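# Fold glasses, close case, leave it flat

## Task

Fold both temple arms of the glasses lying in the open case, then close the case with the glasses inside so it rests flat on the table; the result must hold on its own, without the robot keeping anything in place.

## Robot and tools

Robot: two arms, left_arm and right_arm, each with six revolute joints and a parallel gripper. The names are labels only, not image sides; left_arm sits on the +y side of the scene.

Scene frame: origin on the tabletop midway between the arm bases, +x out over the table, +z up. Each result reports, per arm, end_effector_position (metres) and end_effector_quat_wxyz in this frame. That position is the point between the finger pads, just under 1 cm behind the fingertips; it may be somewhat off, especially when the arm is stretched far. Gripper fingers point along the gripper's +z axis and close along its y axis.

Tool execute_actions, argument actions: a list holding one item or nothing.
- Empty list: no new command; returns the state with camera pictures.
- Motion item: {"rows": [...], "steps": n}, n from 11 to 15 (15 by default). Each row is applied for one control step of 1/30 s; if fewer rows than steps, the last row repeats. Up to 15 rows.
- Wait item: {"steps": n} with no rows, n up to 300; returns once that many steps have passed since the previous result, counting the time spent replying.
- Optional pictures: true adds camera images to a motion or wait result.
Every row is one flat list of 14 numbers covering both arms, even if only one moves: left_arm waist, shoulder, elbow, wrist pitch, wrist yaw, wrist roll, gripper opening, then the same seven for right_arm. The six joint numbers are absolute target angles in radians, in the same convention as the Joint positions line (not offsets). Stated ranges per arm: waist -2.618 to 3.054, shoulder 0.000 to 3.142, elbow 0.000 to 3.142, wrist pitch -1.571 to 1.571, wrist yaw -1.571 to 1.571, wrist roll -2.094 to 2.094. True ends may differ by up to 0.036 rad. A call is rejected outright (nothing sent) if a target is more than 0.036 rad beyond a stated end and also further out than the joint's current angle. Targets past the real end are clipped to it, and the result may then say "joint sent to its limit" (possibly about an earlier motion still running). The opening is an absolute value from -1 (closed) to +1 (fully open, 0.087 m between pads).

Motion behaviour: joint speed is capped; each step the command is kept within a set lead of the measured angle (waist 0.202, shoulder 0.258, elbow 0.238, wrist pitch 0.573, wrist yaw and roll 0.522 rad), and all of an arm's targets are scaled back if they would move its gripper more than 70 mm in one step. Far targets therefore take several calls. Friction can leave a joint up to about 0.031 rad short, and tiny changes may not move it at all. Each result is taken 11 steps before its action ends; those steps run while you write, and the arms keep heading to the last row until they settle or a step is HELD. The simulation runs during your replies, so be brief between moves.

Result lines: Joint positions and Joint velocities give, per arm, the six joints (rad, rad/s) then finger-pad gap (m, m/s). grip_measured is the measured opening on the command scale; each gripper may be off by about 1 mm. To hold something, command roughly 0.02 below grip_measured (less for a gentler grip); avoid fast hard closes, which can squeeze too much or pop open. Pad force tops out near 20 N. HELD marks steps where your row was partly or wholly not sent. "joint command not followed" means a clearance check altered or blocked joint targets on some steps. Joint torques are raw drive outputs with per-arm offset, scale and noise; friction can mimic or hide loads. MOTOR HOT appears from 75 °C; at 90 °C that arm halts for 10 s; at 100 °C its motors and gripper let go and it drops. OVER-TEMPERATURE FAULT reports such stops. Don't hold loads longer than needed.

Tool zoom_image: camera is cam_high or cam_low; region is [x0, y0, x1, y1] in pixels of that camera's 672x504 image, origin top-left, at most 504x504. Returns a sharper crop of the latest picture.

Cameras: cam_high sits about 1 m above the table looking down from the far side (pos_world [0.7879, -0.0366141, 1.01252]); cam_low is low and off to the -y side (pos_world [1.13544, -0.595447, 0.310624]). Both use the listed pinhole+radial calibration; actual poses may differ by a couple of degrees and millimetres, and updated numbers are listed with pictures when they change.

Tool finished_scene: argument scene, the number of the current scene. It ends that scene permanently and reports success; call it only once the glasses are folded, the case shut with them inside, lying flat, and the robot no longer touching anything. Replying without any tool call ends everything.

Avoid: knocking anything off the table, dropping or slamming items, shoving hard, and letting the two arms collide or press on each other. Brief external tugs on held parts or nudges to loose objects may occur; re-check the state before finishing.

Each tool is called as name([rows], argument=value, ...), one row to a line, values as JSON.

## Session

execute_actions(actions=[])

zoom_image(camera="cam_high", region=[180,150,500,400])

Scene clock: 0.00 s of 5000.00 s.
left_arm: end_effector_position=(+0.4852, +0.5812, +0.2069) grip_measured=+0.991 end_effector_quat_wxyz=(+0.754, +0.251, +0.607, +0.024) | right_arm: end_effector_position=(+0.4860, -0.4048, +0.2165) grip_measured=+1.000 end_effector_quat_wxyz=(+0.714, -0.373, +0.531, -0.262)
Joint positions: left_arm=[0.876 2.277 1.527 1.156 1.215 0.041 0.087] | right_arm=[-0.627  1.729  0.707  1.238 -0.737 -0.819  0.087]
Joint velocities: left_arm=[ 0.002 -0.002 -0.012  0.022  0.051  0.051  0.001] | right_arm=[-0.007  0.012  0.002 -0.007  0.007  0.066  0.   ]
Joint torques (N m, as the arm reports them, + toward a larger angle): no reading
Motor temperatures (°C, as the motors report them): left_arm=[27 26 26 24 27 24] | right_arm=[26 27 24 25 27 26]

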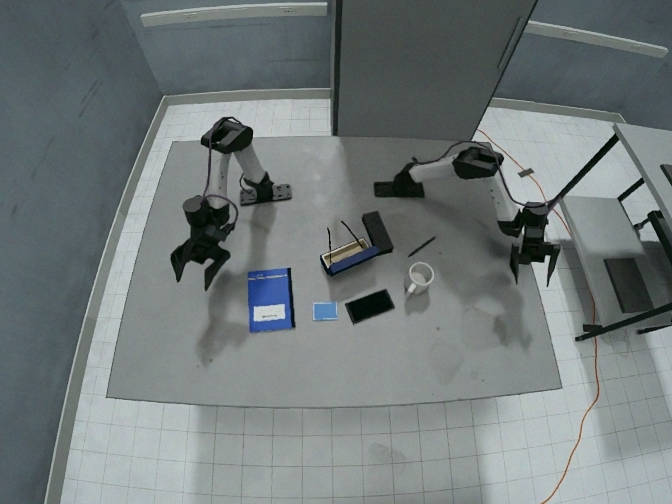

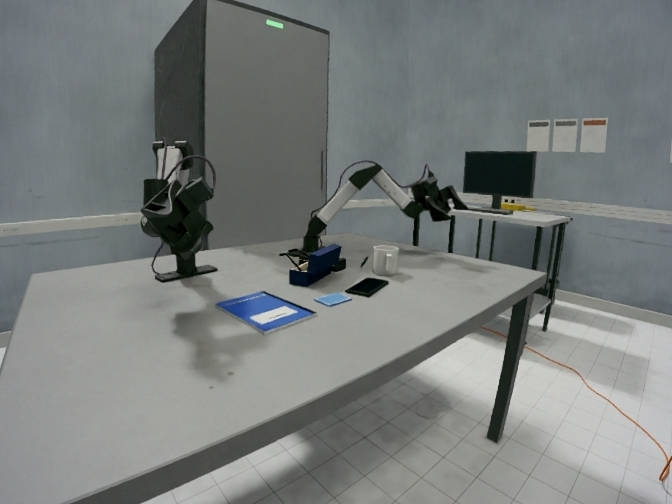

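Region (180, 150, 500, 400) of cam_high's 672x504 image, scaled by 1.575, with more detail than that image has; it fills the top 394 rows of this view, and the rest is white.

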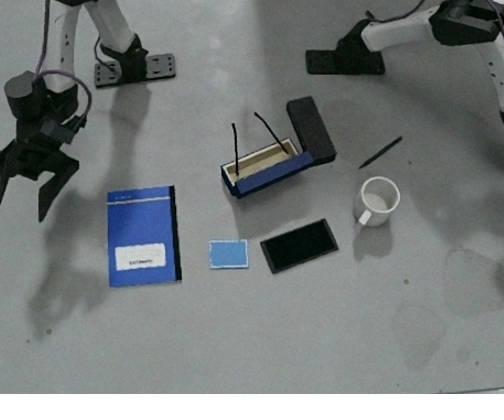

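zoom_image(camera="cam_low", region=[250,220,380,300])

zoom_image(camera="cam_high", region=[300,205,410,290])

Region (250, 220, 380, 300) of cam_low's 672x504 image, scaled by 3.877, with more detail than that image has; it fills the top 310 rows of this view, and the rest is white.

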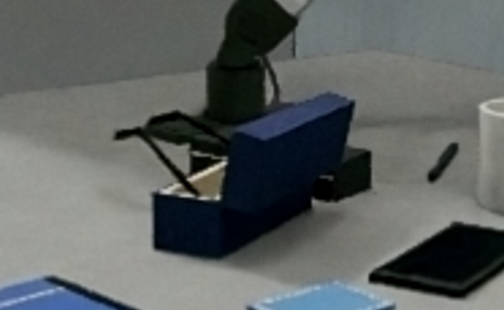

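Region (300, 205, 410, 290) of cam_high's 672x504 image, scaled by 4.582, with more detail than that image has; it fills the top 389 rows of this view, and the rest is white.

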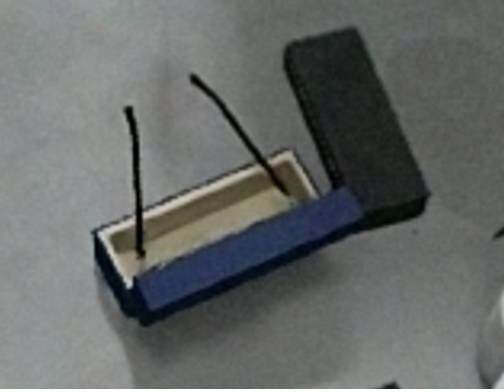

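execute_actions([
  {"rows":[[-0.5,1.0,1.0,0.0,0,0,-1,0.5,1.0,0.6,0.8,0,0,-1]]},
])

execute_actions([
  {"steps":120},
], pictures=true)

Scene clock: 1.00 s of 5000.00 s.
left_arm: end_effector_position=(+0.4988, +0.5372, +0.1800) grip_measured=-0.922 end_effector_quat_wxyz=(+0.716, +0.072, +0.694, -0.032) | right_arm: end_effector_position=(+0.4724, -0.3435, +0.2193) grip_measured=-0.902 end_effector_quat_wxyz=(+0.726, -0.187, +0.647, -0.140)
Joint positions: left_arm=[0.756 2.079 1.295 0.829 0.909 0.025 0.003] | right_arm=[-0.399  1.463  0.618  0.945 -0.348 -0.438  0.004]
Joint velocities: left_arm=[-1.365 -1.629 -1.639 -2.234 -2.015 -0.139 -0.153] | right_arm=[ 2.186 -2.313 -0.256 -1.443  2.205  2.762 -0.156]
Joint torques (N m, as the arm reports them, + toward a larger angle): left_arm=[ -0.88 -14.39   6.56   1.91   0.01  -0.2 ] | right_arm=[-0.71 -9.42  6.97  2.46  0.04  0.1 ]
Motor temperatures (°C, as the motors report them): left_arm=[27 27 26 24 27 24] | right_arm=[26 27 24 25 27 26]
Steps of this call (steps 1 to 26: nothing new was sent; steps 27 to 30: the first 4 steps of this action). Readings (joint positions):
27: left_arm=[0.862 2.246 1.488 1.088 1.144 0.038] | right_arm=[-0.601 1.692 0.691 1.166 -0.646 -0.738]
28: left_arm=[0.838 2.192 1.418 0.994 1.059 0.032] | right_arm=[-0.547 1.622 0.658 1.070 -0.535 -0.636]
30: the state above

Scene clock: 5.00 s of 5000.00 s.
left_arm: end_effector_position=(+0.3299, +0.0832, +0.3679) grip_measured=-1.000 end_effector_quat_wxyz=(+0.698, +0.175, +0.671, -0.176) | right_arm: end_effector_position=(+0.3266, -0.0511, +0.3671) grip_measured=-0.990 end_effector_quat_wxyz=(+0.801, -0.173, +0.510, +0.262)
Joint positions: left_arm=[-0.498  0.983  1.012  0.008  0.011  0.008  0.   ] | right_arm=[ 0.494  0.992  0.615  0.811 -0.009 -0.007  0.   ]
Joint velocities: left_arm=[-0.012 -0.002 -0.012  0.037 -0.022 -0.022  0.   ] | right_arm=[-0.017  0.007 -0.002  0.051  0.022 -0.051  0.   ]
Joint torques (N m, as the arm reports them, + toward a larger angle): left_arm=[-0.11 -1.39  7.06  1.93 -0.16 -0.23] | right_arm=[ 0.48 -1.36  6.67  1.45  0.06  0.1 ]
Motor temperatures (°C, as the motors report them): left_arm=[27 27 27 25 27 24] | right_arm=[26 28 25 26 27 26]
Kept back: nothing.
Steps of this call (steps 1 to 11: the last 11 steps of your previous action; steps 12 to 45: the robot went on to your last target; steps 46 to 110: nothing new was sent; then 0.33 s passed at rest). Readings (joint positions):
1: left_arm=[0.706 2.024 1.241 0.756 0.842 0.022] | right_arm=[-0.326 1.387 0.615 0.910 -0.290 -0.362]
2: left_arm=[0.655 1.970 1.192 0.687 0.780 0.021] | right_arm=[-0.260 1.316 0.615 0.892 -0.247 -0.306]
4: left_arm=[0.548 1.862 1.109 0.533 0.643 0.018] | right_arm=[-0.139 1.177 0.615 0.872 -0.181 -0.222]
8: left_arm=[0.285 1.609 1.016 0.223 0.319 0.012] | right_arm=[0.154 0.999 0.615 0.869 -0.081 -0.097]
110: the state above
All arms were judged still, so your last target was given up. Only a new action makes them travel on or press farther. Fingers that are still opening or closing keep moving.

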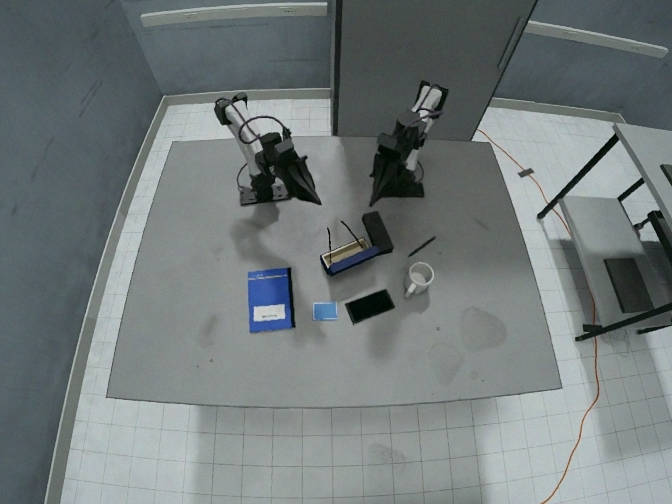

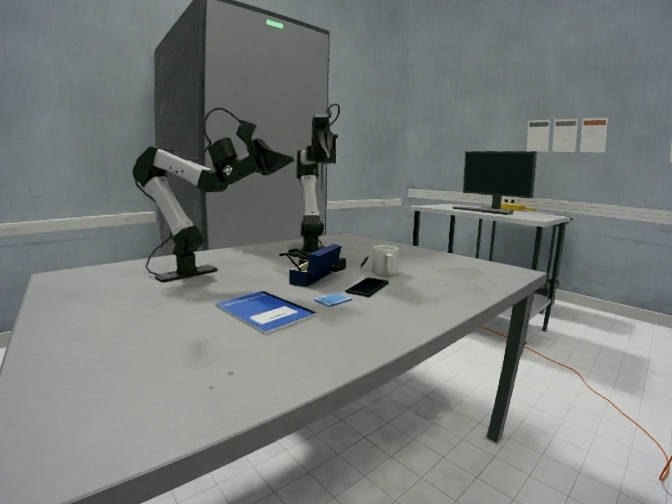

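execute_actions([
  {"rows":[[-0.5,1.5,1.2,-1.27,0,0,-1,0.5,1.5,1.2,-1.27,0,0,-1]]},
])

execute_actions([
  {"steps":60},
], pictures=true)

Scene clock: 5.93 s of 5000.00 s.
left_arm: end_effector_position=(+0.3461, +0.0745, +0.3258) grip_measured=-1.000 end_effector_quat_wxyz=(+0.615, +0.195, +0.748, -0.156) | right_arm: end_effector_position=(+0.3674, -0.0211, +0.3441) grip_measured=-0.990 end_effector_quat_wxyz=(+0.741, -0.200, +0.594, +0.243)
Joint positions: left_arm=[-0.498  1.123  1.139 -0.214  0.011  0.008  0.   ] | right_arm=[ 0.494  1.167  0.827  0.557 -0.009 -0.007  0.   ]
Joint velocities: left_arm=[-0.002  1.096  0.364 -1.326  0.007 -0.037  0.   ] | right_arm=[-0.012  1.668  1.805 -2.044  0.037  0.022 -0.002]
Joint torques (N m, as the arm reports them, + toward a larger angle): left_arm=[ 0.01 -1.89  8.17  1.49 -0.1  -0.19] | right_arm=[ 0.44 -2.05  7.66  1.48  0.06  0.08]
Motor temperatures (°C, as the motors report them): left_arm=[27 27 27 25 27 24] | right_arm=[26 28 25 26 27 26]
Steps of this call (steps 1 to 24: nothing new was sent; steps 25 to 28: the first 4 steps of this action). Readings (joint positions):
25: left_arm=[-0.498 1.002 1.042 -0.055 0.011 0.008] | right_arm=[0.494 1.009 0.642 0.763 -0.009 -0.007]
26: left_arm=[-0.498 1.041 1.089 -0.120 0.011 0.008] | right_arm=[0.494 1.054 0.701 0.696 -0.009 -0.007]
28: the state above

Scene clock: 7.93 s of 5000.00 s.
left_arm: end_effector_position=(+0.1890, +0.1587, +0.1051) grip_measured=-1.000 end_effector_quat_wxyz=(-0.010, +0.247, +0.969, -0.003) | right_arm: end_effector_position=(+0.1964, -0.1468, +0.1101) grip_measured=-0.990 end_effector_quat_wxyz=(-0.000, -0.315, +0.949, +0.004)
Joint positions: left_arm=[-0.498  1.505  1.173 -1.256  0.011  0.008  0.   ] | right_arm=[ 0.494  1.484  1.177 -1.261 -0.009 -0.007  0.   ]
Joint velocities: left_arm=[-0.017 -0.002 -0.007  0.037 -0.007  0.125  0.   ] | right_arm=[-0.012  0.007 -0.017 -0.037 -0.081  0.037  0.001]
Joint torques (N m, as the arm reports them, + toward a larger angle): left_arm=[-0.08 -6.84  9.29  0.24 -0.14 -0.22] | right_arm=[ 0.49 -4.69  8.31  0.31  0.08  0.1 ]
Motor temperatures (°C, as the motors report them): left_arm=[27 27 27 25 27 24] | right_arm=[26 28 26 26 27 26]
Kept back: nothing.
Steps of this call (steps 1 to 11: the last 11 steps of your previous action; steps 12 to 60: the robot went on to your last target). Readings (joint positions):
1: left_arm=[-0.498 1.161 1.148 -0.260 0.011 0.008] | right_arm=[0.494 1.226 0.889 0.485 -0.009 -0.007]
2: left_arm=[-0.498 1.199 1.153 -0.308 0.011 0.008] | right_arm=[0.494 1.285 0.951 0.411 -0.009 -0.007]
4: left_arm=[-0.498 1.281 1.158 -0.409 0.011 0.008] | right_arm=[0.494 1.405 1.089 0.226 -0.009 -0.007]
8: left_arm=[-0.498 1.437 1.159 -0.675 0.011 0.008] | right_arm=[0.494 1.483 1.163 -0.095 -0.009 -0.007]
60: the state above
All arms were judged still, so your last target was given up. Only a new action makes them travel on or press farther. Fingers that are still opening or closing keep moving.

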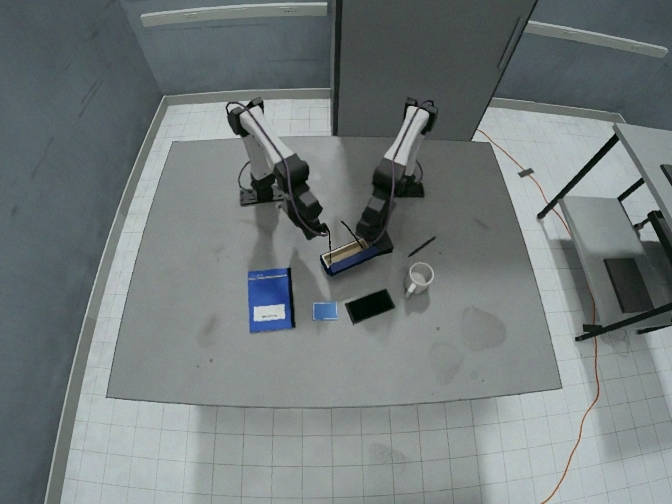

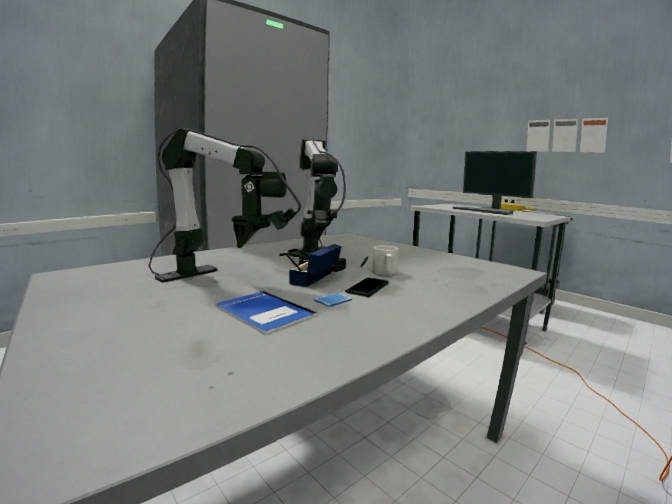

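execute_actions([
  {"rows":[[0,1.5,1.2,-1.27,0,0,-1,0.5,1.9,1.44,-1.1,0,0,-1]]},
])

execute_actions([
  {"steps":40},
], pictures=true)

Scene clock: 8.73 s of 5000.00 s.
left_arm: end_effector_position=(+0.2067, +0.2022, +0.1051) grip_measured=-1.000 end_effector_quat_wxyz=(-0.010, +0.134, +0.991, -0.008) | right_arm: end_effector_position=(+0.2451, -0.1110, +0.1069) grip_measured=-0.990 end_effector_quat_wxyz=(+0.017, -0.315, +0.949, +0.010)
Joint positions: left_arm=[-0.266  1.505  1.173 -1.256  0.018  0.008  0.   ] | right_arm=[ 0.494  1.68   1.368 -1.221 -0.009 -0.007  0.   ]
Joint velocities: left_arm=[ 2.107 -0.007 -0.002 -0.081 -0.037  0.037  0.   ] | right_arm=[-0.007  1.839  1.326  0.828  0.007  0.022 -0.   ]
Joint torques (N m, as the arm reports them, + toward a larger angle): left_arm=[-0.1  -6.79  9.29  0.24 -0.09 -0.19] | right_arm=[ 0.46 -3.69  4.89  0.16  0.07  0.12]
Motor temperatures (°C, as the motors report them): left_arm=[27 27 27 25 27 24] | right_arm=[26 28 26 26 27 26]
Steps of this call (steps 1 to 20: nothing new was sent; steps 21 to 24: the first 4 steps of this action). Readings (joint positions):
21: left_arm=[-0.472 1.505 1.173 -1.256 0.020 0.008] | right_arm=[0.494 1.509 1.205 -1.275 -0.009 -0.007]
22: left_arm=[-0.414 1.505 1.173 -1.256 0.021 0.008] | right_arm=[0.494 1.558 1.261 -1.274 -0.009 -0.007]
24: the state above

Scene clock: 10.07 s of 5000.00 s.
left_arm: end_effector_position=(+0.2144, +0.2616, +0.1051) grip_measured=-1.000 end_effector_quat_wxyz=(-0.009, -0.004, +1.000, +0.001) | right_arm: end_effector_position=(+0.2759, -0.0883, +0.0529) grip_measured=-0.990 end_effector_quat_wxyz=(-0.012, -0.315, +0.949, +0.000)
Joint positions: left_arm=[ 0.008  1.505  1.173 -1.256 -0.002  0.005  0.   ] | right_arm=[ 0.494  1.914  1.431 -1.111 -0.009 -0.007  0.   ]
Joint velocities: left_arm=[ 0.022  0.002 -0.012 -0.022  0.007  0.066  0.   ] | right_arm=[ 0.002 -0.007 -0.007 -0.007 -0.022 -0.037 -0.001]
Joint torques (N m, as the arm reports them, + toward a larger angle): left_arm=[-0.41 -6.77  9.26  0.24 -0.02 -0.19] | right_arm=[  0.58 -11.88   7.04   0.46   0.07   0.12]
Motor temperatures (°C, as the motors report them): left_arm=[27 27 27 25 27 24] | right_arm=[26 29 26 26 27 26]
Kept back: nothing.
Steps of this call (steps 1 to 11: the last 11 steps of your previous action; steps 12 to 30: the robot went on to your last target; steps 31 to 40: nothing new was sent). Readings (joint positions):
1: left_arm=[-0.191 1.505 1.173 -1.256 0.016 0.007] | right_arm=[0.494 1.745 1.406 -1.188 -0.009 -0.007]
2: left_arm=[-0.117 1.505 1.173 -1.256 0.014 0.007] | right_arm=[0.494 1.803 1.427 -1.154 -0.009 -0.007]
4: left_arm=[-0.014 1.505 1.173 -1.256 0.002 0.006] | right_arm=[0.494 1.883 1.431 -1.117 -0.009 -0.007]
8: left_arm=[0.008 1.505 1.173 -1.256 -0.002 0.005] | right_arm=[0.494 1.916 1.431 -1.114 -0.009 -0.007]
40: the state above
All arms were judged still, so your last target was given up. Only a new action makes them travel on or press farther. Fingers that are still opening or closing keep moving.

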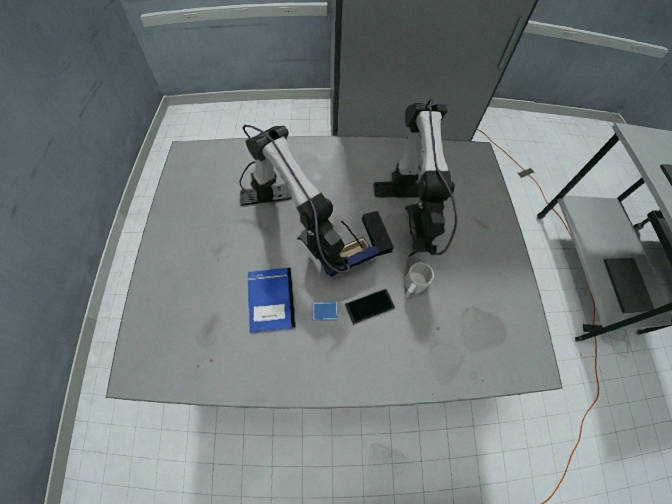

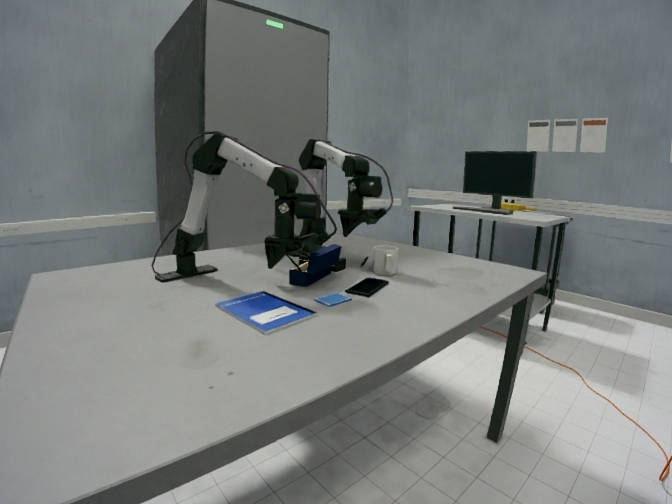

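execute_actions([
  {"rows":[[0,1.5,1.2,-1.27,0,0,-1,0.5,1.9,1.44,-1.1,0,1.5,-1],[0,1.5,1.2,-1.27,0,0,-1,0.5,1.9,1.44,-1.1,0,1.5,-1],[0,1.5,1.2,-1.27,0,0,-1,0.5,1.9,1.44,-1.1,0,1.5,-1],[0,1.5,1.2,-1.27,0,0,-1,0.5,1.9,1.44,-1.1,0,1.5,-1],[0,1.5,1.2,-1.27,0,0,-1,0.5,1.9,1.44,-1.1,0,1.5,-1],[0,1.5,1.2,-1.27,0,0,-1,0.5,1.9,1.44,-1.1,0,1.5,-1],[0,1.5,1.2,-1.27,0,0,-1,0.5,1.9,1.44,-1.1,0,1.5,-1],[0,1.5,1.2,-1.27,0,0,-1,0.5,1.9,1.44,-1.1,0,1.5,-1],[0,1.5,1.2,-1.27,0,0,-1,0.55,1.95,1.53,-1.13,0,1.5,-1],[0,1.5,1.2,-1.27,0,0,-1,0.6,2.0,1.61,-1.16,0,1.5,-1],[0,1.5,1.2,-1.27,0,0,-1,0.64,2.05,1.68,-1.18,0,1.5,-1],[0,1.5,1.2,-1.27,0,0,-1,0.68,2.1,1.76,-1.2,0,1.5,-1],[0,1.5,1.2,-1.27,0,0,-1,0.72,2.15,1.83,-1.23,0,1.5,-1],[0,1.5,1.2,-1.27,0,0,-1,0.75,2.19,1.9,-1.25,0,1.5,-1]]},
])

execute_actions([
  {"steps":40},
], pictures=true)

zoom_image(camera="cam_low", region=[250,200,380,300])

zoom_image(camera="cam_high", region=[300,205,410,290])

Scene clock: 11.47 s of 5000.00 s.
left_arm: end_effector_position=(+0.2144, +0.2616, +0.1051) grip_measured=-1.000 end_effector_quat_wxyz=(-0.009, -0.004, +1.000, +0.001) | right_arm: end_effector_position=(+0.2691, -0.0739, +0.0529) grip_measured=-0.990 end_effector_quat_wxyz=(-0.012, -0.129, +0.992, -0.002)
Joint positions: left_arm=[ 0.008  1.505  1.173 -1.256 -0.002  0.005  0.   ] | right_arm=[ 0.495  1.914  1.431 -1.11  -0.008  0.376  0.   ]
Joint velocities: left_arm=[ 0.007 -0.017 -0.007 -0.037 -0.022  0.051  0.   ] | right_arm=[-0.007 -0.017 -0.012  0.022 -0.037  2.791  0.001]
Joint torques (N m, as the arm reports them, + toward a larger angle): left_arm=[-0.42 -6.81  9.21  0.24 -0.02 -0.19] | right_arm=[  0.36 -11.85   7.05   0.41   0.09   0.09]
Motor temperatures (°C, as the motors report them): left_arm=[27 27 28 25 27 24] | right_arm=[26 29 27 26 27 26]
Steps of this call (steps 1 to 38: nothing new was sent; steps 39 to 42: the first 4 steps of this action). Readings (joint positions):
39: left_arm=[0.008 1.505 1.173 -1.256 -0.002 0.005] | right_arm=[0.495 1.914 1.431 -1.111 -0.009 0.075]
40: left_arm=[0.008 1.505 1.173 -1.256 -0.002 0.005] | right_arm=[0.495 1.914 1.431 -1.110 -0.009 0.176]
42: the state above

Scene clock: 12.80 s of 5000.00 s.
left_arm: end_effector_position=(+0.2144, +0.2616, +0.1051) grip_measured=-1.000 end_effector_quat_wxyz=(-0.009, -0.004, +1.000, +0.001) | right_arm: end_effector_position=(+0.2634, +0.0898, +0.0689) grip_measured=-0.990 end_effector_quat_wxyz=(+0.005, +0.293, +0.956, +0.019)
Joint positions: left_arm=[ 0.008  1.505  1.173 -1.256 -0.002  0.005  0.   ] | right_arm=[ 0.757  2.172  1.88  -1.24  -0.005  1.493  0.   ]
Joint velocities: left_arm=[ 0.002 -0.017 -0.017  0.022  0.007 -0.051  0.   ] | right_arm=[ 0.002 -0.007 -0.012 -0.022  0.007 -0.051 -0.001]
Joint torques (N m, as the arm reports them, + toward a larger angle): left_arm=[-0.41 -6.79  9.24  0.24 -0.03 -0.21] | right_arm=[ -0.4  -11.68   8.12   0.3    0.12   0.07]
Motor temperatures (°C, as the motors report them): left_arm=[27 27 28 25 27 24] | right_arm=[26 30 27 26 27 26]
Kept back: nothing.
Steps of this call (steps 1 to 11: the last 11 steps of your previous action; steps 12 to 40: the robot went on to your last target). Readings (joint positions):
1: left_arm=[0.008 1.505 1.173 -1.256 -0.002 0.005] | right_arm=[0.495 1.914 1.431 -1.110 -0.008 0.475]
2: left_arm=[0.008 1.505 1.173 -1.256 -0.002 0.005] | right_arm=[0.495 1.914 1.431 -1.110 -0.008 0.575]
4: left_arm=[0.008 1.505 1.173 -1.256 -0.002 0.005] | right_arm=[0.495 1.914 1.431 -1.110 -0.008 0.775]
8: left_arm=[0.008 1.505 1.173 -1.256 -0.002 0.005] | right_arm=[0.567 1.995 1.602 -1.172 0.001 1.144]
40: the state above

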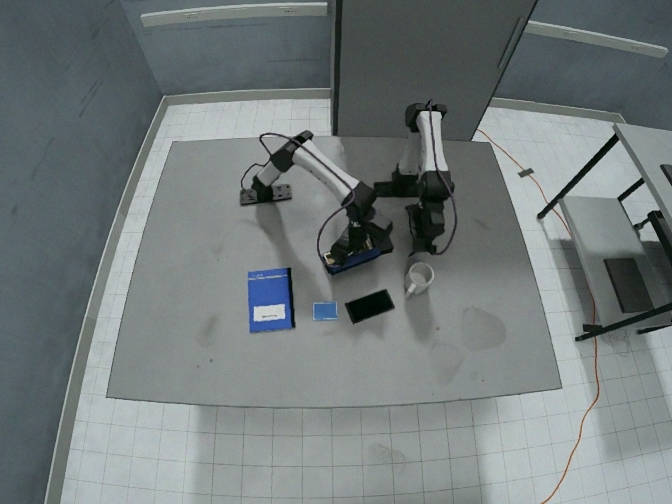

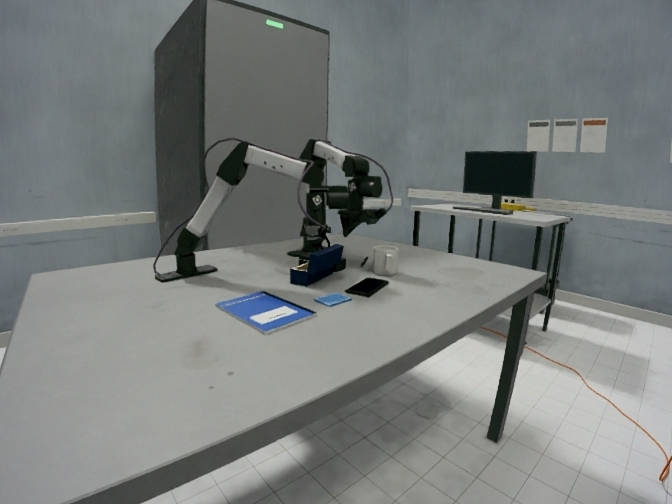

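Region (250, 200, 380, 300) of cam_low's 672x504 image, scaled by 3.877, with more detail than that image has; it fills the top 388 rows of this view, and the rest is white.

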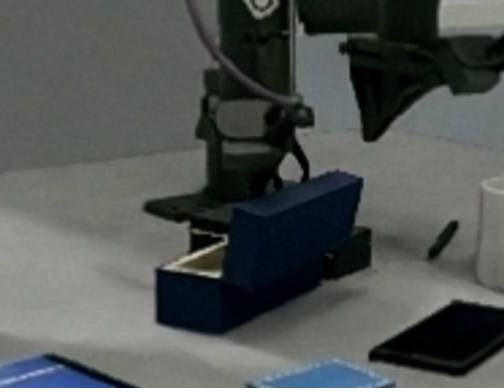

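Region (300, 205, 410, 290) of cam_high's 672x504 image, scaled by 4.582, with more detail than that image has; it fills the top 389 rows of this view, and the rest is white.

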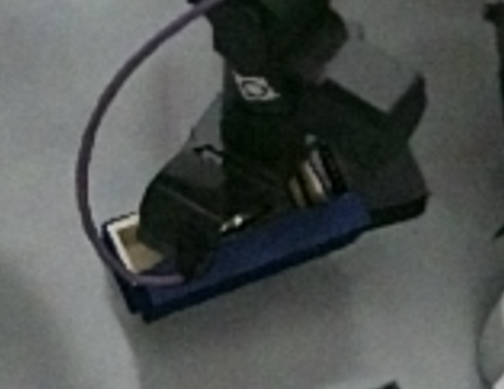

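Overshot due to roll offset. Lift and retreat.

execute_actions([
  {"rows":[[0,1.5,1.2,-1.27,0,0,-1,0.75,1.9,1.9,-1.5,0,1.5,-1],[0,1.5,1.2,-1.27,0,0,-1,0.75,1.9,1.9,-1.5,0,1.5,-1],[0,1.5,1.2,-1.27,0,0,-1,0.75,1.9,1.9,-1.5,0,1.5,-1],[0,1.5,1.2,-1.27,0,0,-1,0.75,1.9,1.9,-1.5,0,1.5,-1],[0,1.5,1.2,-1.27,0,0,-1,0.75,1.9,1.9,-1.5,0,1.5,-1],[0,1.5,1.2,-1.27,0,0,-1,0.75,1.9,1.9,-1.5,0,1.5,-1],[0,1.5,1.2,-1.27,0,0,-1,0.75,1.9,1.9,-1.5,0,1.5,-1],[0,1.5,1.2,-1.27,0,0,-1,0.75,1.9,1.9,-1.5,0,1.5,-1],[0,1.5,1.2,-1.27,0,0,-1,0,1.5,1.5,-1.5,0,0,-1]]},
])

execute_actions([
  {"steps":50},
], pictures=true)

zoom_image(camera="cam_low", region=[250,200,380,300])

zoom_image(camera="cam_high", region=[300,205,410,290])

Scene clock: 13.93 s of 5000.00 s.
left_arm: end_effector_position=(+0.2144, +0.2616, +0.1051) grip_measured=-1.000 end_effector_quat_wxyz=(-0.009, -0.004, +1.000, +0.001) | right_arm: end_effector_position=(+0.2511, +0.0744, +0.1094) grip_measured=-0.990 end_effector_quat_wxyz=(+0.008, +0.293, +0.956, +0.026)
Joint positions: left_arm=[ 0.008  1.505  1.173 -1.256 -0.002  0.005  0.   ] | right_arm=[ 0.757  2.068  1.88  -1.329 -0.005  1.493  0.   ]
Joint velocities: left_arm=[ 0.007 -0.022 -0.002 -0.051  0.037 -0.051  0.   ] | right_arm=[-0.002 -1.228 -0.002 -0.769  0.007 -0.051 -0.001]
Joint torques (N m, as the arm reports them, + toward a larger angle): left_arm=[-0.38 -6.8   9.24  0.24 -0.02 -0.21] | right_arm=[ -0.17 -15.92   7.84   0.25   0.12   0.08]
Motor temperatures (°C, as the motors report them): left_arm=[27 27 28 25 27 24] | right_arm=[26 31 27 26 27 26]
Steps of this call (steps 1 to 15: the robot went on to your last target; steps 16 to 30: nothing new was sent; steps 31 to 34: the first 4 steps of this action). Readings (joint positions):
31: left_arm=[0.008 1.505 1.173 -1.256 -0.002 0.005] | right_arm=[0.757 2.159 1.880 -1.251 -0.005 1.493]
32: left_arm=[0.008 1.505 1.173 -1.256 -0.002 0.005] | right_arm=[0.757 2.140 1.880 -1.280 -0.005 1.493]
34: the state above

Scene clock: 15.60 s of 5000.00 s.
left_arm: end_effector_position=(+0.2144, +0.2616, +0.1051) grip_measured=-1.000 end_effector_quat_wxyz=(-0.009, -0.004, +1.000, +0.001) | right_arm: end_effector_position=(+0.2577, -0.2411, +0.1875) grip_measured=-0.990 end_effector_quat_wxyz=(+0.045, -0.062, +0.997, +0.000)
Joint positions: left_arm=[ 0.008  1.505  1.173 -1.256 -0.002  0.005  0.   ] | right_arm=[-0.007  1.512  1.523 -1.491  0.006  0.007  0.   ]
Joint velocities: left_arm=[-0.002 -0.012  0.012 -0.037  0.051  0.007  0.   ] | right_arm=[-0.002 -0.002 -0.012 -0.022 -0.066 -0.007 -0.   ]
Joint torques (N m, as the arm reports them, + toward a larger angle): left_arm=[-0.42 -6.79  9.23  0.25 -0.03 -0.2 ] | right_arm=[ 0.55 -7.32  4.89  0.48 -0.07 -0.05]
Motor temperatures (°C, as the motors report them): left_arm=[27 27 28 25 27 24] | right_arm=[26 31 27 26 27 26]
Kept back: nothing.
Steps of this call (steps 1 to 11: the last 11 steps of your previous action; steps 12 to 50: the robot went on to your last target). Readings (joint positions):
1: left_arm=[0.008 1.505 1.173 -1.256 -0.002 0.005] | right_arm=[0.757 2.023 1.880 -1.353 -0.005 1.493]
2: left_arm=[0.008 1.505 1.173 -1.256 -0.002 0.005] | right_arm=[0.757 1.978 1.880 -1.377 -0.005 1.493]
4: left_arm=[0.008 1.505 1.173 -1.256 -0.002 0.005] | right_arm=[0.757 1.906 1.890 -1.423 -0.005 1.493]
8: left_arm=[0.008 1.505 1.173 -1.256 -0.002 0.005] | right_arm=[0.645 1.710 1.737 -1.425 -0.011 1.265]
50: the state above

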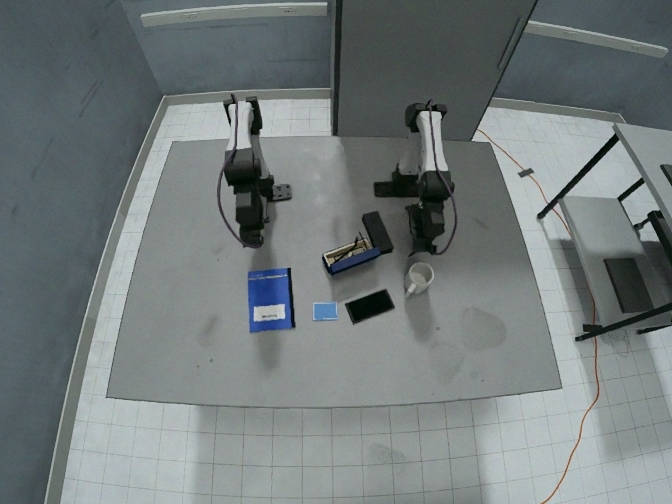

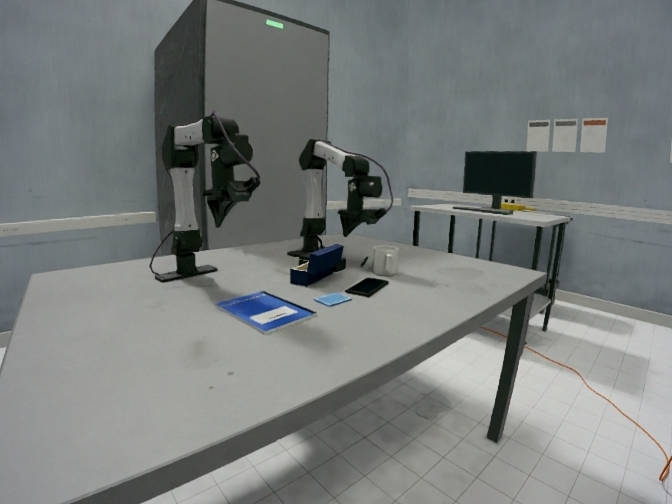

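Region (250, 200, 380, 300) of cam_low's 672x504 image, scaled by 3.877, with more detail than that image has; it fills the top 388 rows of this view, and the rest is white.

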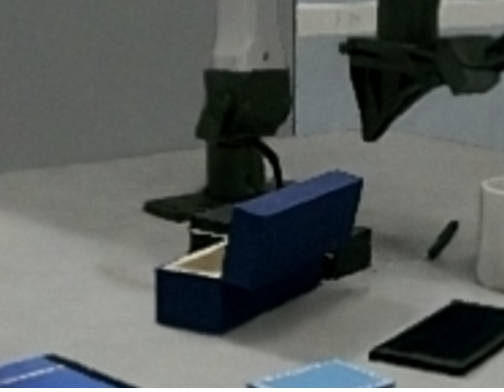

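Region (300, 205, 410, 290) of cam_high's 672x504 image, scaled by 4.582, with more detail than that image has; it fills the top 389 rows of this view, and the rest is white.

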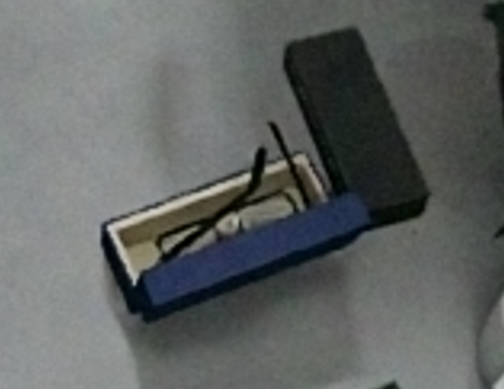

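execute_actions([
  {"rows":[[-0.3,1.57,1.2,-1.2,0,1.5,-1,0,1.5,1.5,-1.5,0,0,-1]]},
])

execute_actions([
  {"rows":[[-0.57,1.57,1.2,-1.2,0,1.5,-1,0,1.5,1.5,-1.5,0,0,-1]]},
])

execute_actions([
  {"steps":25},
])

execute_actions([
  {"rows":[[-0.61,1.63,1.27,-1.2,0,1.5,-1,0,1.5,1.5,-1.5,0,0,-1],[-0.61,1.63,1.27,-1.2,0,1.5,-1,0,1.5,1.5,-1.5,0,0,-1],[-0.65,1.7,1.34,-1.2,0,1.5,-1,0,1.5,1.5,-1.5,0,0,-1],[-0.65,1.7,1.34,-1.2,0,1.5,-1,0,1.5,1.5,-1.5,0,0,-1],[-0.68,1.76,1.4,-1.2,0,1.5,-1,0,1.5,1.5,-1.5,0,0,-1],[-0.68,1.76,1.4,-1.2,0,1.5,-1,0,1.5,1.5,-1.5,0,0,-1],[-0.71,1.83,1.47,-1.19,0,1.5,-1,0,1.5,1.5,-1.5,0,0,-1],[-0.71,1.83,1.47,-1.19,0,1.5,-1,0,1.5,1.5,-1.5,0,0,-1],[-0.74,1.89,1.53,-1.19,0,1.5,-1,0,1.5,1.5,-1.5,0,0,-1],[-0.74,1.89,1.53,-1.19,0,1.5,-1,0,1.5,1.5,-1.5,0,0,-1],[-0.77,1.96,1.59,-1.18,0,1.5,-1,0,1.5,1.5,-1.5,0,0,-1],[-0.77,1.96,1.59,-1.18,0,1.5,-1,0,1.5,1.5,-1.5,0,0,-1],[-0.79,2.02,1.65,-1.17,0,1.5,-1,0,1.5,1.5,-1.5,0,0,-1],[-0.79,2.02,1.65,-1.17,0,1.5,-1,0,1.5,1.5,-1.5,0,0,-1],[-0.81,2.08,1.7,-1.17,0,1.5,-1,0,1.5,1.5,-1.5,0,0,-1]]},
])

execute_actions([
  {"steps":40},
], pictures=true)

zoom_image(camera="cam_low", region=[250,200,380,300])

zoom_image(camera="cam_high", region=[300,205,410,290])

Scene clock: 17.50 s of 5000.00 s.
left_arm: end_effector_position=(+0.2256, +0.2300, +0.0968) grip_measured=-1.000 end_effector_quat_wxyz=(-0.011, +0.292, +0.956, +0.005) | right_arm: end_effector_position=(+0.2577, -0.2411, +0.1875) grip_measured=-0.990 end_effector_quat_wxyz=(+0.045, -0.063, +0.997, +0.000)
Joint positions: left_arm=[-0.214  1.547  1.179 -1.223 -0.011  0.385  0.   ] | right_arm=[-0.007  1.512  1.523 -1.491  0.006  0.007  0.   ]
Joint velocities: left_arm=[-1.819  0.364  0.012  0.315  0.095  2.85   0.   ] | right_arm=[-0.022  0.007  0.002 -0.022 -0.051  0.007 -0.001]
Joint torques (N m, as the arm reports them, + toward a larger angle): left_arm=[ 1.86 -6.54  8.66  0.18 -0.1  -0.14] | right_arm=[ 0.62 -7.37  4.86  0.46 -0.08 -0.03]
Motor temperatures (°C, as the motors report them): left_arm=[27 27 28 25 27 24] | right_arm=[26 31 27 26 27 26]
Steps of this call (steps 1 to 15: the robot went on to your last target; steps 16 to 53: nothing new was sent; steps 54 to 57: the first 4 steps of this action). Readings (joint positions):
54: left_arm=[-0.018 1.510 1.174 -1.253 -0.012 0.086] | right_arm=[-0.007 1.512 1.523 -1.491 0.006 0.007]
55: left_arm=[-0.075 1.520 1.176 -1.245 -0.014 0.185] | right_arm=[-0.007 1.512 1.523 -1.491 0.006 0.007]
57: the state above

Scene clock: 18.00 s of 5000.00 s.
left_arm: end_effector_position=(+0.2511, +0.1694, +0.0919) grip_measured=-1.000 end_effector_quat_wxyz=(-0.010, +0.824, +0.567, -0.002) | right_arm: end_effector_position=(+0.2577, -0.2411, +0.1875) grip_measured=-0.990 end_effector_quat_wxyz=(+0.045, -0.063, +0.997, +0.000)
Joint positions: left_arm=[-0.517  1.564  1.179 -1.206 -0.006  1.424  0.   ] | right_arm=[-0.007  1.512  1.523 -1.491  0.006  0.007  0.   ]
Joint velocities: left_arm=[-1.521  0.007  0.002 -0.007  0.183  0.476  0.   ] | right_arm=[ 0.012 -0.002  0.002 -0.007  0.007 -0.037  0.001]
Joint torques (N m, as the arm reports them, + toward a larger angle): left_arm=[ 3.1  -6.4   8.64  0.3  -0.17 -0.05] | right_arm=[ 0.53 -7.37  4.87  0.49 -0.07 -0.02]
Motor temperatures (°C, as the motors report them): left_arm=[27 28 28 25 27 24] | right_arm=[26 31 27 26 27 26]
Steps of this call (steps 1 to 11: the last 11 steps of your previous action; steps 12 to 15: the first 4 steps of this action). Readings (joint positions):
12: left_arm=[-0.333 1.564 1.179 -1.212 -0.008 1.358] | right_arm=[-0.007 1.512 1.523 -1.491 0.006 0.007]
13: left_arm=[-0.389 1.564 1.179 -1.211 -0.011 1.385] | right_arm=[-0.007 1.512 1.523 -1.491 0.006 0.007]
15: the state above

Scene clock: 18.83 s of 5000.00 s.
left_arm: end_effector_position=(+0.2468, +0.1519, +0.0914) grip_measured=-1.000 end_effector_quat_wxyz=(-0.008, +0.859, +0.513, -0.006) | right_arm: end_effector_position=(+0.2577, -0.2411, +0.1875) grip_measured=-0.990 end_effector_quat_wxyz=(+0.045, -0.063, +0.997, +0.000)
Joint positions: left_arm=[-0.579  1.564  1.179 -1.206  0.004  1.492  0.   ] | right_arm=[-0.007  1.512  1.523 -1.491  0.006  0.007  0.   ]
Joint velocities: left_arm=[-0.002  0.007 -0.027  0.007 -0.007  0.051  0.   ] | right_arm=[ 0.002  0.007  0.002  0.037 -0.081  0.007 -0.001]
Joint torques (N m, as the arm reports them, + toward a larger angle): left_arm=[ 0.74 -6.42  8.59  0.36 -0.02 -0.07] | right_arm=[ 0.58 -7.35  4.86  0.49 -0.07 -0.03]
Motor temperatures (°C, as the motors report them): left_arm=[27 28 29 25 27 24] | right_arm=[26 31 27 26 27 26]
Kept back: nothing.
Steps of this call (steps 1 to 11: the last 11 steps of your previous action; steps 12 to 25: the robot went on to your last target). Readings (joint positions):
1: left_arm=[-0.557 1.564 1.179 -1.206 -0.000 1.438] | right_arm=[-0.007 1.512 1.523 -1.491 0.006 0.007]
2: left_arm=[-0.576 1.564 1.179 -1.206 0.003 1.449] | right_arm=[-0.007 1.512 1.523 -1.491 0.006 0.007]
4: left_arm=[-0.580 1.564 1.179 -1.206 0.004 1.465] | right_arm=[-0.007 1.512 1.523 -1.491 0.006 0.007]
8: left_arm=[-0.579 1.564 1.179 -1.206 0.004 1.481] | right_arm=[-0.007 1.512 1.523 -1.491 0.006 0.007]
25: the state above

Scene clock: 18.97 s of 5000.00 s.
left_arm: end_effector_position=(+0.2625, +0.1305, +0.0973) grip_measured=-1.000 end_effector_quat_wxyz=(-0.002, +0.867, +0.497, -0.002) | right_arm: end_effector_position=(+0.2577, -0.2411, +0.1875) grip_measured=-0.990 end_effector_quat_wxyz=(+0.045, -0.063, +0.997, +0.000)
Joint positions: left_arm=[-0.613  1.637  1.277 -1.217  0.002  1.493  0.   ] | right_arm=[-0.007  1.512  1.523 -1.491  0.006  0.007  0.   ]
Joint velocities: left_arm=[-0.457  0.799  0.926  0.227 -0.007  0.007  0.   ] | right_arm=[ 0.017 -0.002 -0.002  0.022  0.037  0.022 -0.   ]
Joint torques (N m, as the arm reports them, + toward a larger angle): left_arm=[-0.43 -6.38  7.44  0.15  0.   -0.06] | right_arm=[ 0.66 -7.34  4.81  0.48 -0.08  0.  ]
Motor temperatures (°C, as the motors report them): left_arm=[27 28 29 25 27 24] | right_arm=[26 31 27 26 27 26]
Steps of this call (steps 1 to 4: the first 4 steps of this action). Readings (joint positions):
1: left_arm=[-0.581 1.572 1.191 -1.213 0.003 1.492] | right_arm=[-0.007 1.512 1.523 -1.491 0.006 0.007]
2: left_arm=[-0.587 1.586 1.211 -1.215 0.003 1.492] | right_arm=[-0.007 1.512 1.523 -1.491 0.006 0.007]
4: the state above

Scene clock: 20.30 s of 5000.00 s.
left_arm: end_effector_position=(+0.3089, +0.0064, +0.0584) grip_measured=-1.000 end_effector_quat_wxyz=(-0.002, +0.912, +0.410, +0.002) | right_arm: end_effector_position=(+0.2577, -0.2411, +0.1875) grip_measured=-0.990 end_effector_quat_wxyz=(+0.045, -0.063, +0.997, +0.000)
Joint positions: left_arm=[-0.808  2.068  1.677 -1.183 -0.006  1.493  0.   ] | right_arm=[-0.007  1.512  1.523 -1.491  0.006  0.007  0.   ]
Joint velocities: left_arm=[-0.012  0.002  0.002 -0.022 -0.007 -0.066  0.   ] | right_arm=[ 0.012 -0.002  0.007 -0.007  0.007 -0.037  0.   ]
Joint torques (N m, as the arm reports them, + toward a larger angle): left_arm=[ -0.03 -10.77   8.78   0.48   0.08  -0.07] | right_arm=[ 0.57 -7.36  4.88  0.48 -0.08 -0.01]
Motor temperatures (°C, as the motors report them): left_arm=[27 28 29 25 27 24] | right_arm=[26 31 27 26 27 26]
Kept back: nothing.
Steps of this call (steps 1 to 11: the last 11 steps of your previous action; steps 12 to 30: the robot went on to your last target; steps 31 to 40: nothing new was sent). Readings (joint positions):
1: left_arm=[-0.631 1.669 1.313 -1.216 0.002 1.493] | right_arm=[-0.007 1.512 1.523 -1.491 0.006 0.007]
2: left_arm=[-0.649 1.700 1.346 -1.211 0.002 1.493] | right_arm=[-0.007 1.512 1.523 -1.491 0.006 0.007]
4: left_arm=[-0.682 1.769 1.412 -1.206 0.002 1.493] | right_arm=[-0.007 1.512 1.523 -1.491 0.006 0.007]
8: left_arm=[-0.741 1.902 1.533 -1.203 0.000 1.493] | right_arm=[-0.007 1.512 1.523 -1.491 0.006 0.007]
40: the state above
All arms were judged still, so your last target was given up. Only a new action makes them travel on or press farther. Fingers that are still opening or closing keep moving.

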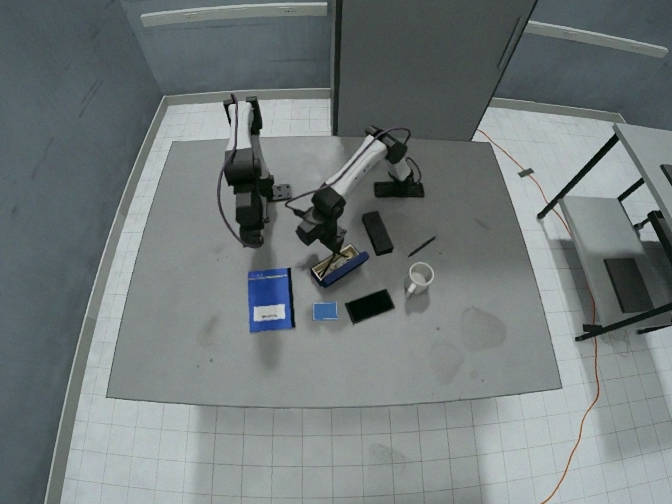

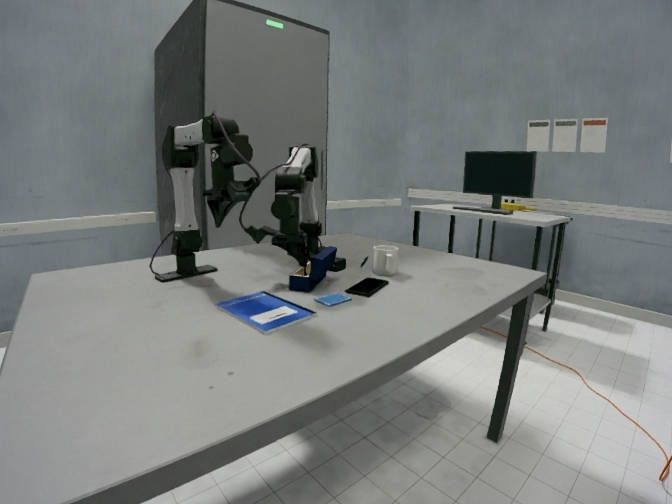

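Region (250, 200, 380, 300) of cam_low's 672x504 image, scaled by 3.877, with more detail than that image has; it fills the top 388 rows of this view, and the rest is white.

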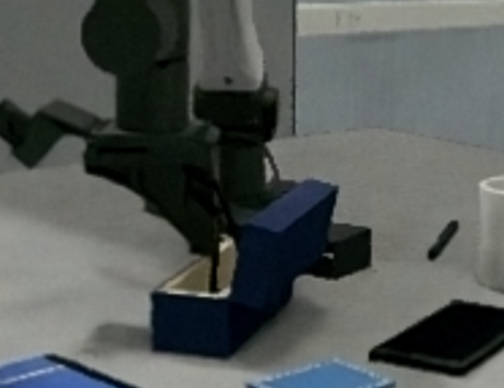

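Region (300, 205, 410, 290) of cam_high's 672x504 image, scaled by 4.582, with more detail than that image has; it fills the top 389 rows of this view, and the rest is white.

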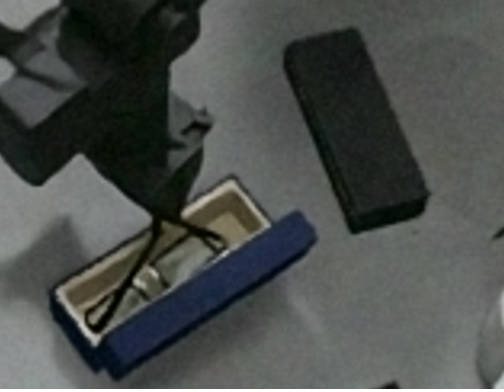

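execute_actions([
  {"rows":[[-0.95,1.9,1.75,-1.4,0,1.5,-1,0,1.5,1.5,-1.5,0,0,-1],[-0.95,1.9,1.75,-1.4,0,1.5,-1,0,1.5,1.5,-1.5,0,0,-1],[-0.95,1.9,1.75,-1.4,0,1.5,-1,0,1.5,1.5,-1.5,0,0,-1],[-0.95,1.9,1.75,-1.4,0,1.5,-1,0,1.5,1.5,-1.5,0,0,-1],[-0.95,1.9,1.75,-1.4,0,1.5,-1,0,1.5,1.5,-1.5,0,0,-1],[-0.95,1.9,1.75,-1.4,0,1.5,-1,0,1.5,1.5,-1.5,0,0,-1],[-0.95,1.9,1.75,-1.4,0,1.5,-1,0,1.5,1.5,-1.5,0,0,-1],[-0.95,1.5,1.5,-1.5,0,1.5,-1,0,1.5,1.5,-1.5,0,0,-1],[-0.95,1.5,1.5,-1.5,0,1.5,-1,0,1.5,1.5,-1.5,0,0,-1],[-0.95,1.5,1.5,-1.5,0,1.5,-1,0,1.5,1.5,-1.5,0,0,-1],[-0.95,1.5,1.5,-1.5,0,1.5,-1,0,1.5,1.5,-1.5,0,0,-1],[-0.95,1.5,1.5,-1.5,0,1.5,-1,0,1.5,1.5,-1.5,0,0,-1],[-0.95,1.5,1.5,-1.5,0,1.5,-1,0,1.5,1.5,-1.5,0,0,-1],[-0.95,1.5,1.5,-1.5,0,1.5,-1,0,1.5,1.5,-1.5,0,0,-1],[-0.1,1.5,1.5,-1.5,0,1.5,-1,0,1.5,1.5,-1.5,0,0,-1]]},
])

execute_actions([
  {"steps":45},
], pictures=true)

zoom_image(camera="cam_low", region=[250,200,380,300])

zoom_image(camera="cam_high", region=[290,215,400,300])

Scene clock: 21.70 s of 5000.00 s.
left_arm: end_effector_position=(+0.2788, -0.0037, +0.0872) grip_measured=-1.000 end_effector_quat_wxyz=(-0.008, +0.927, +0.375, +0.002) | right_arm: end_effector_position=(+0.2577, -0.2411, +0.1875) grip_measured=-0.990 end_effector_quat_wxyz=(+0.045, -0.063, +0.997, +0.000)
Joint positions: left_arm=[-0.886  2.002  1.694 -1.276 -0.009  1.493  0.   ] | right_arm=[-0.007  1.512  1.523 -1.491  0.006  0.007  0.   ]
Joint velocities: left_arm=[-0.862 -0.764  0.276 -0.696 -0.007  0.022  0.   ] | right_arm=[ 0.017 -0.002 -0.007 -0.022 -0.007  0.022  0.001]
Joint torques (N m, as the arm reports them, + toward a larger angle): left_arm=[ -0.51 -15.28  10.02   0.22   0.07  -0.07] | right_arm=[ 0.62 -7.25  4.82  0.5  -0.08 -0.03]
Motor temperatures (°C, as the motors report them): left_arm=[27 28 29 25 27 24] | right_arm=[26 32 27 26 27 26]
Steps of this call (steps 1 to 38: nothing new was sent; steps 39 to 42: the first 4 steps of this action). Readings (joint positions):
39: left_arm=[-0.816 2.061 1.680 -1.198 -0.008 1.493] | right_arm=[-0.007 1.512 1.523 -1.491 0.006 0.007]
40: left_arm=[-0.833 2.048 1.681 -1.224 -0.009 1.493] | right_arm=[-0.007 1.512 1.523 -1.491 0.006 0.007]
42: the state above

Scene clock: 23.20 s of 5000.00 s.
left_arm: end_effector_position=(+0.2773, +0.2769, +0.1959) grip_measured=-1.000 end_effector_quat_wxyz=(+0.041, +0.710, +0.702, +0.038) | right_arm: end_effector_position=(+0.2577, -0.2411, +0.1875) grip_measured=-0.990 end_effector_quat_wxyz=(+0.045, -0.063, +0.997, +0.000)
Joint positions: left_arm=[-0.094  1.496  1.526 -1.489 -0.004  1.494  0.   ] | right_arm=[-0.007  1.512  1.523 -1.491  0.006  0.007  0.   ]
Joint velocities: left_arm=[-0.002 -0.002 -0.002 -0.037  0.066  0.037  0.   ] | right_arm=[ 0.002 -0.017  0.007  0.037 -0.066 -0.007 -0.001]
Joint torques (N m, as the arm reports them, + toward a larger angle): left_arm=[-0.39 -5.88  4.44  0.44  0.06 -0.08] | right_arm=[ 0.51 -7.36  4.83  0.49 -0.08 -0.01]
Motor temperatures (°C, as the motors report them): left_arm=[27 28 29 25 27 24] | right_arm=[26 32 27 26 27 26]
Kept back: nothing.
Steps of this call (steps 1 to 11: the last 11 steps of your previous action; steps 12 to 45: the robot went on to your last target). Readings (joint positions):
1: left_arm=[-0.915 1.976 1.705 -1.299 -0.008 1.493] | right_arm=[-0.007 1.512 1.523 -1.491 0.006 0.007]
2: left_arm=[-0.939 1.950 1.715 -1.316 -0.006 1.493] | right_arm=[-0.007 1.512 1.523 -1.491 0.006 0.007]
4: left_arm=[-0.963 1.886 1.699 -1.325 -0.001 1.493] | right_arm=[-0.007 1.512 1.523 -1.491 0.006 0.007]
8: left_arm=[-0.961 1.648 1.539 -1.410 -0.000 1.493] | right_arm=[-0.007 1.512 1.523 -1.491 0.006 0.007]
45: the state above
All arms were judged still, so your last target was given up. Only a new action makes them travel on or press farther. Fingers that are still opening or closing keep moving.

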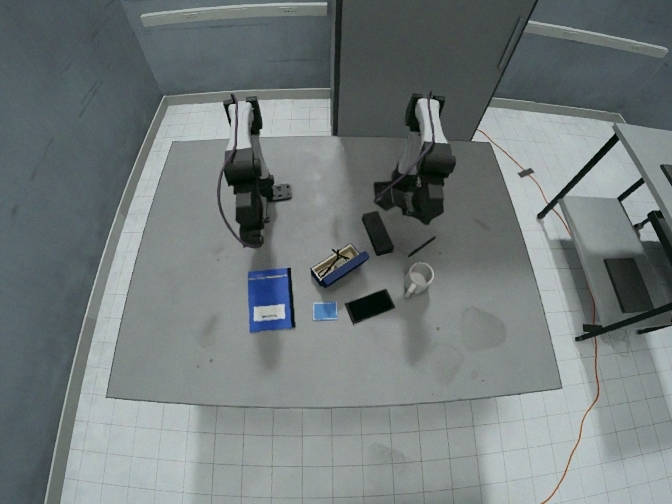

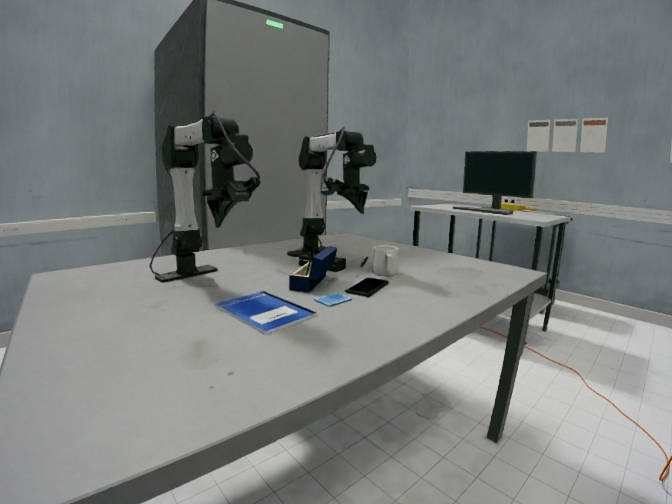

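Region (250, 200, 380, 300) of cam_low's 672x504 image, scaled by 3.877, with more detail than that image has; it fills the top 388 rows of this view, and the rest is white.

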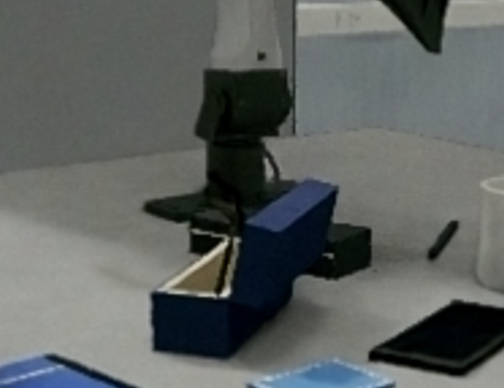

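Region (290, 215, 400, 300) of cam_high's 672x504 image, scaled by 4.582, with more detail than that image has; it fills the top 389 rows of this view, and the rest is white.

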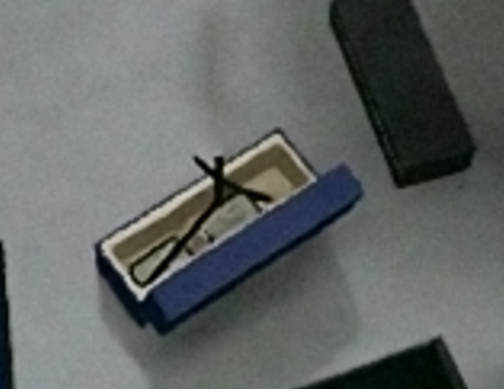

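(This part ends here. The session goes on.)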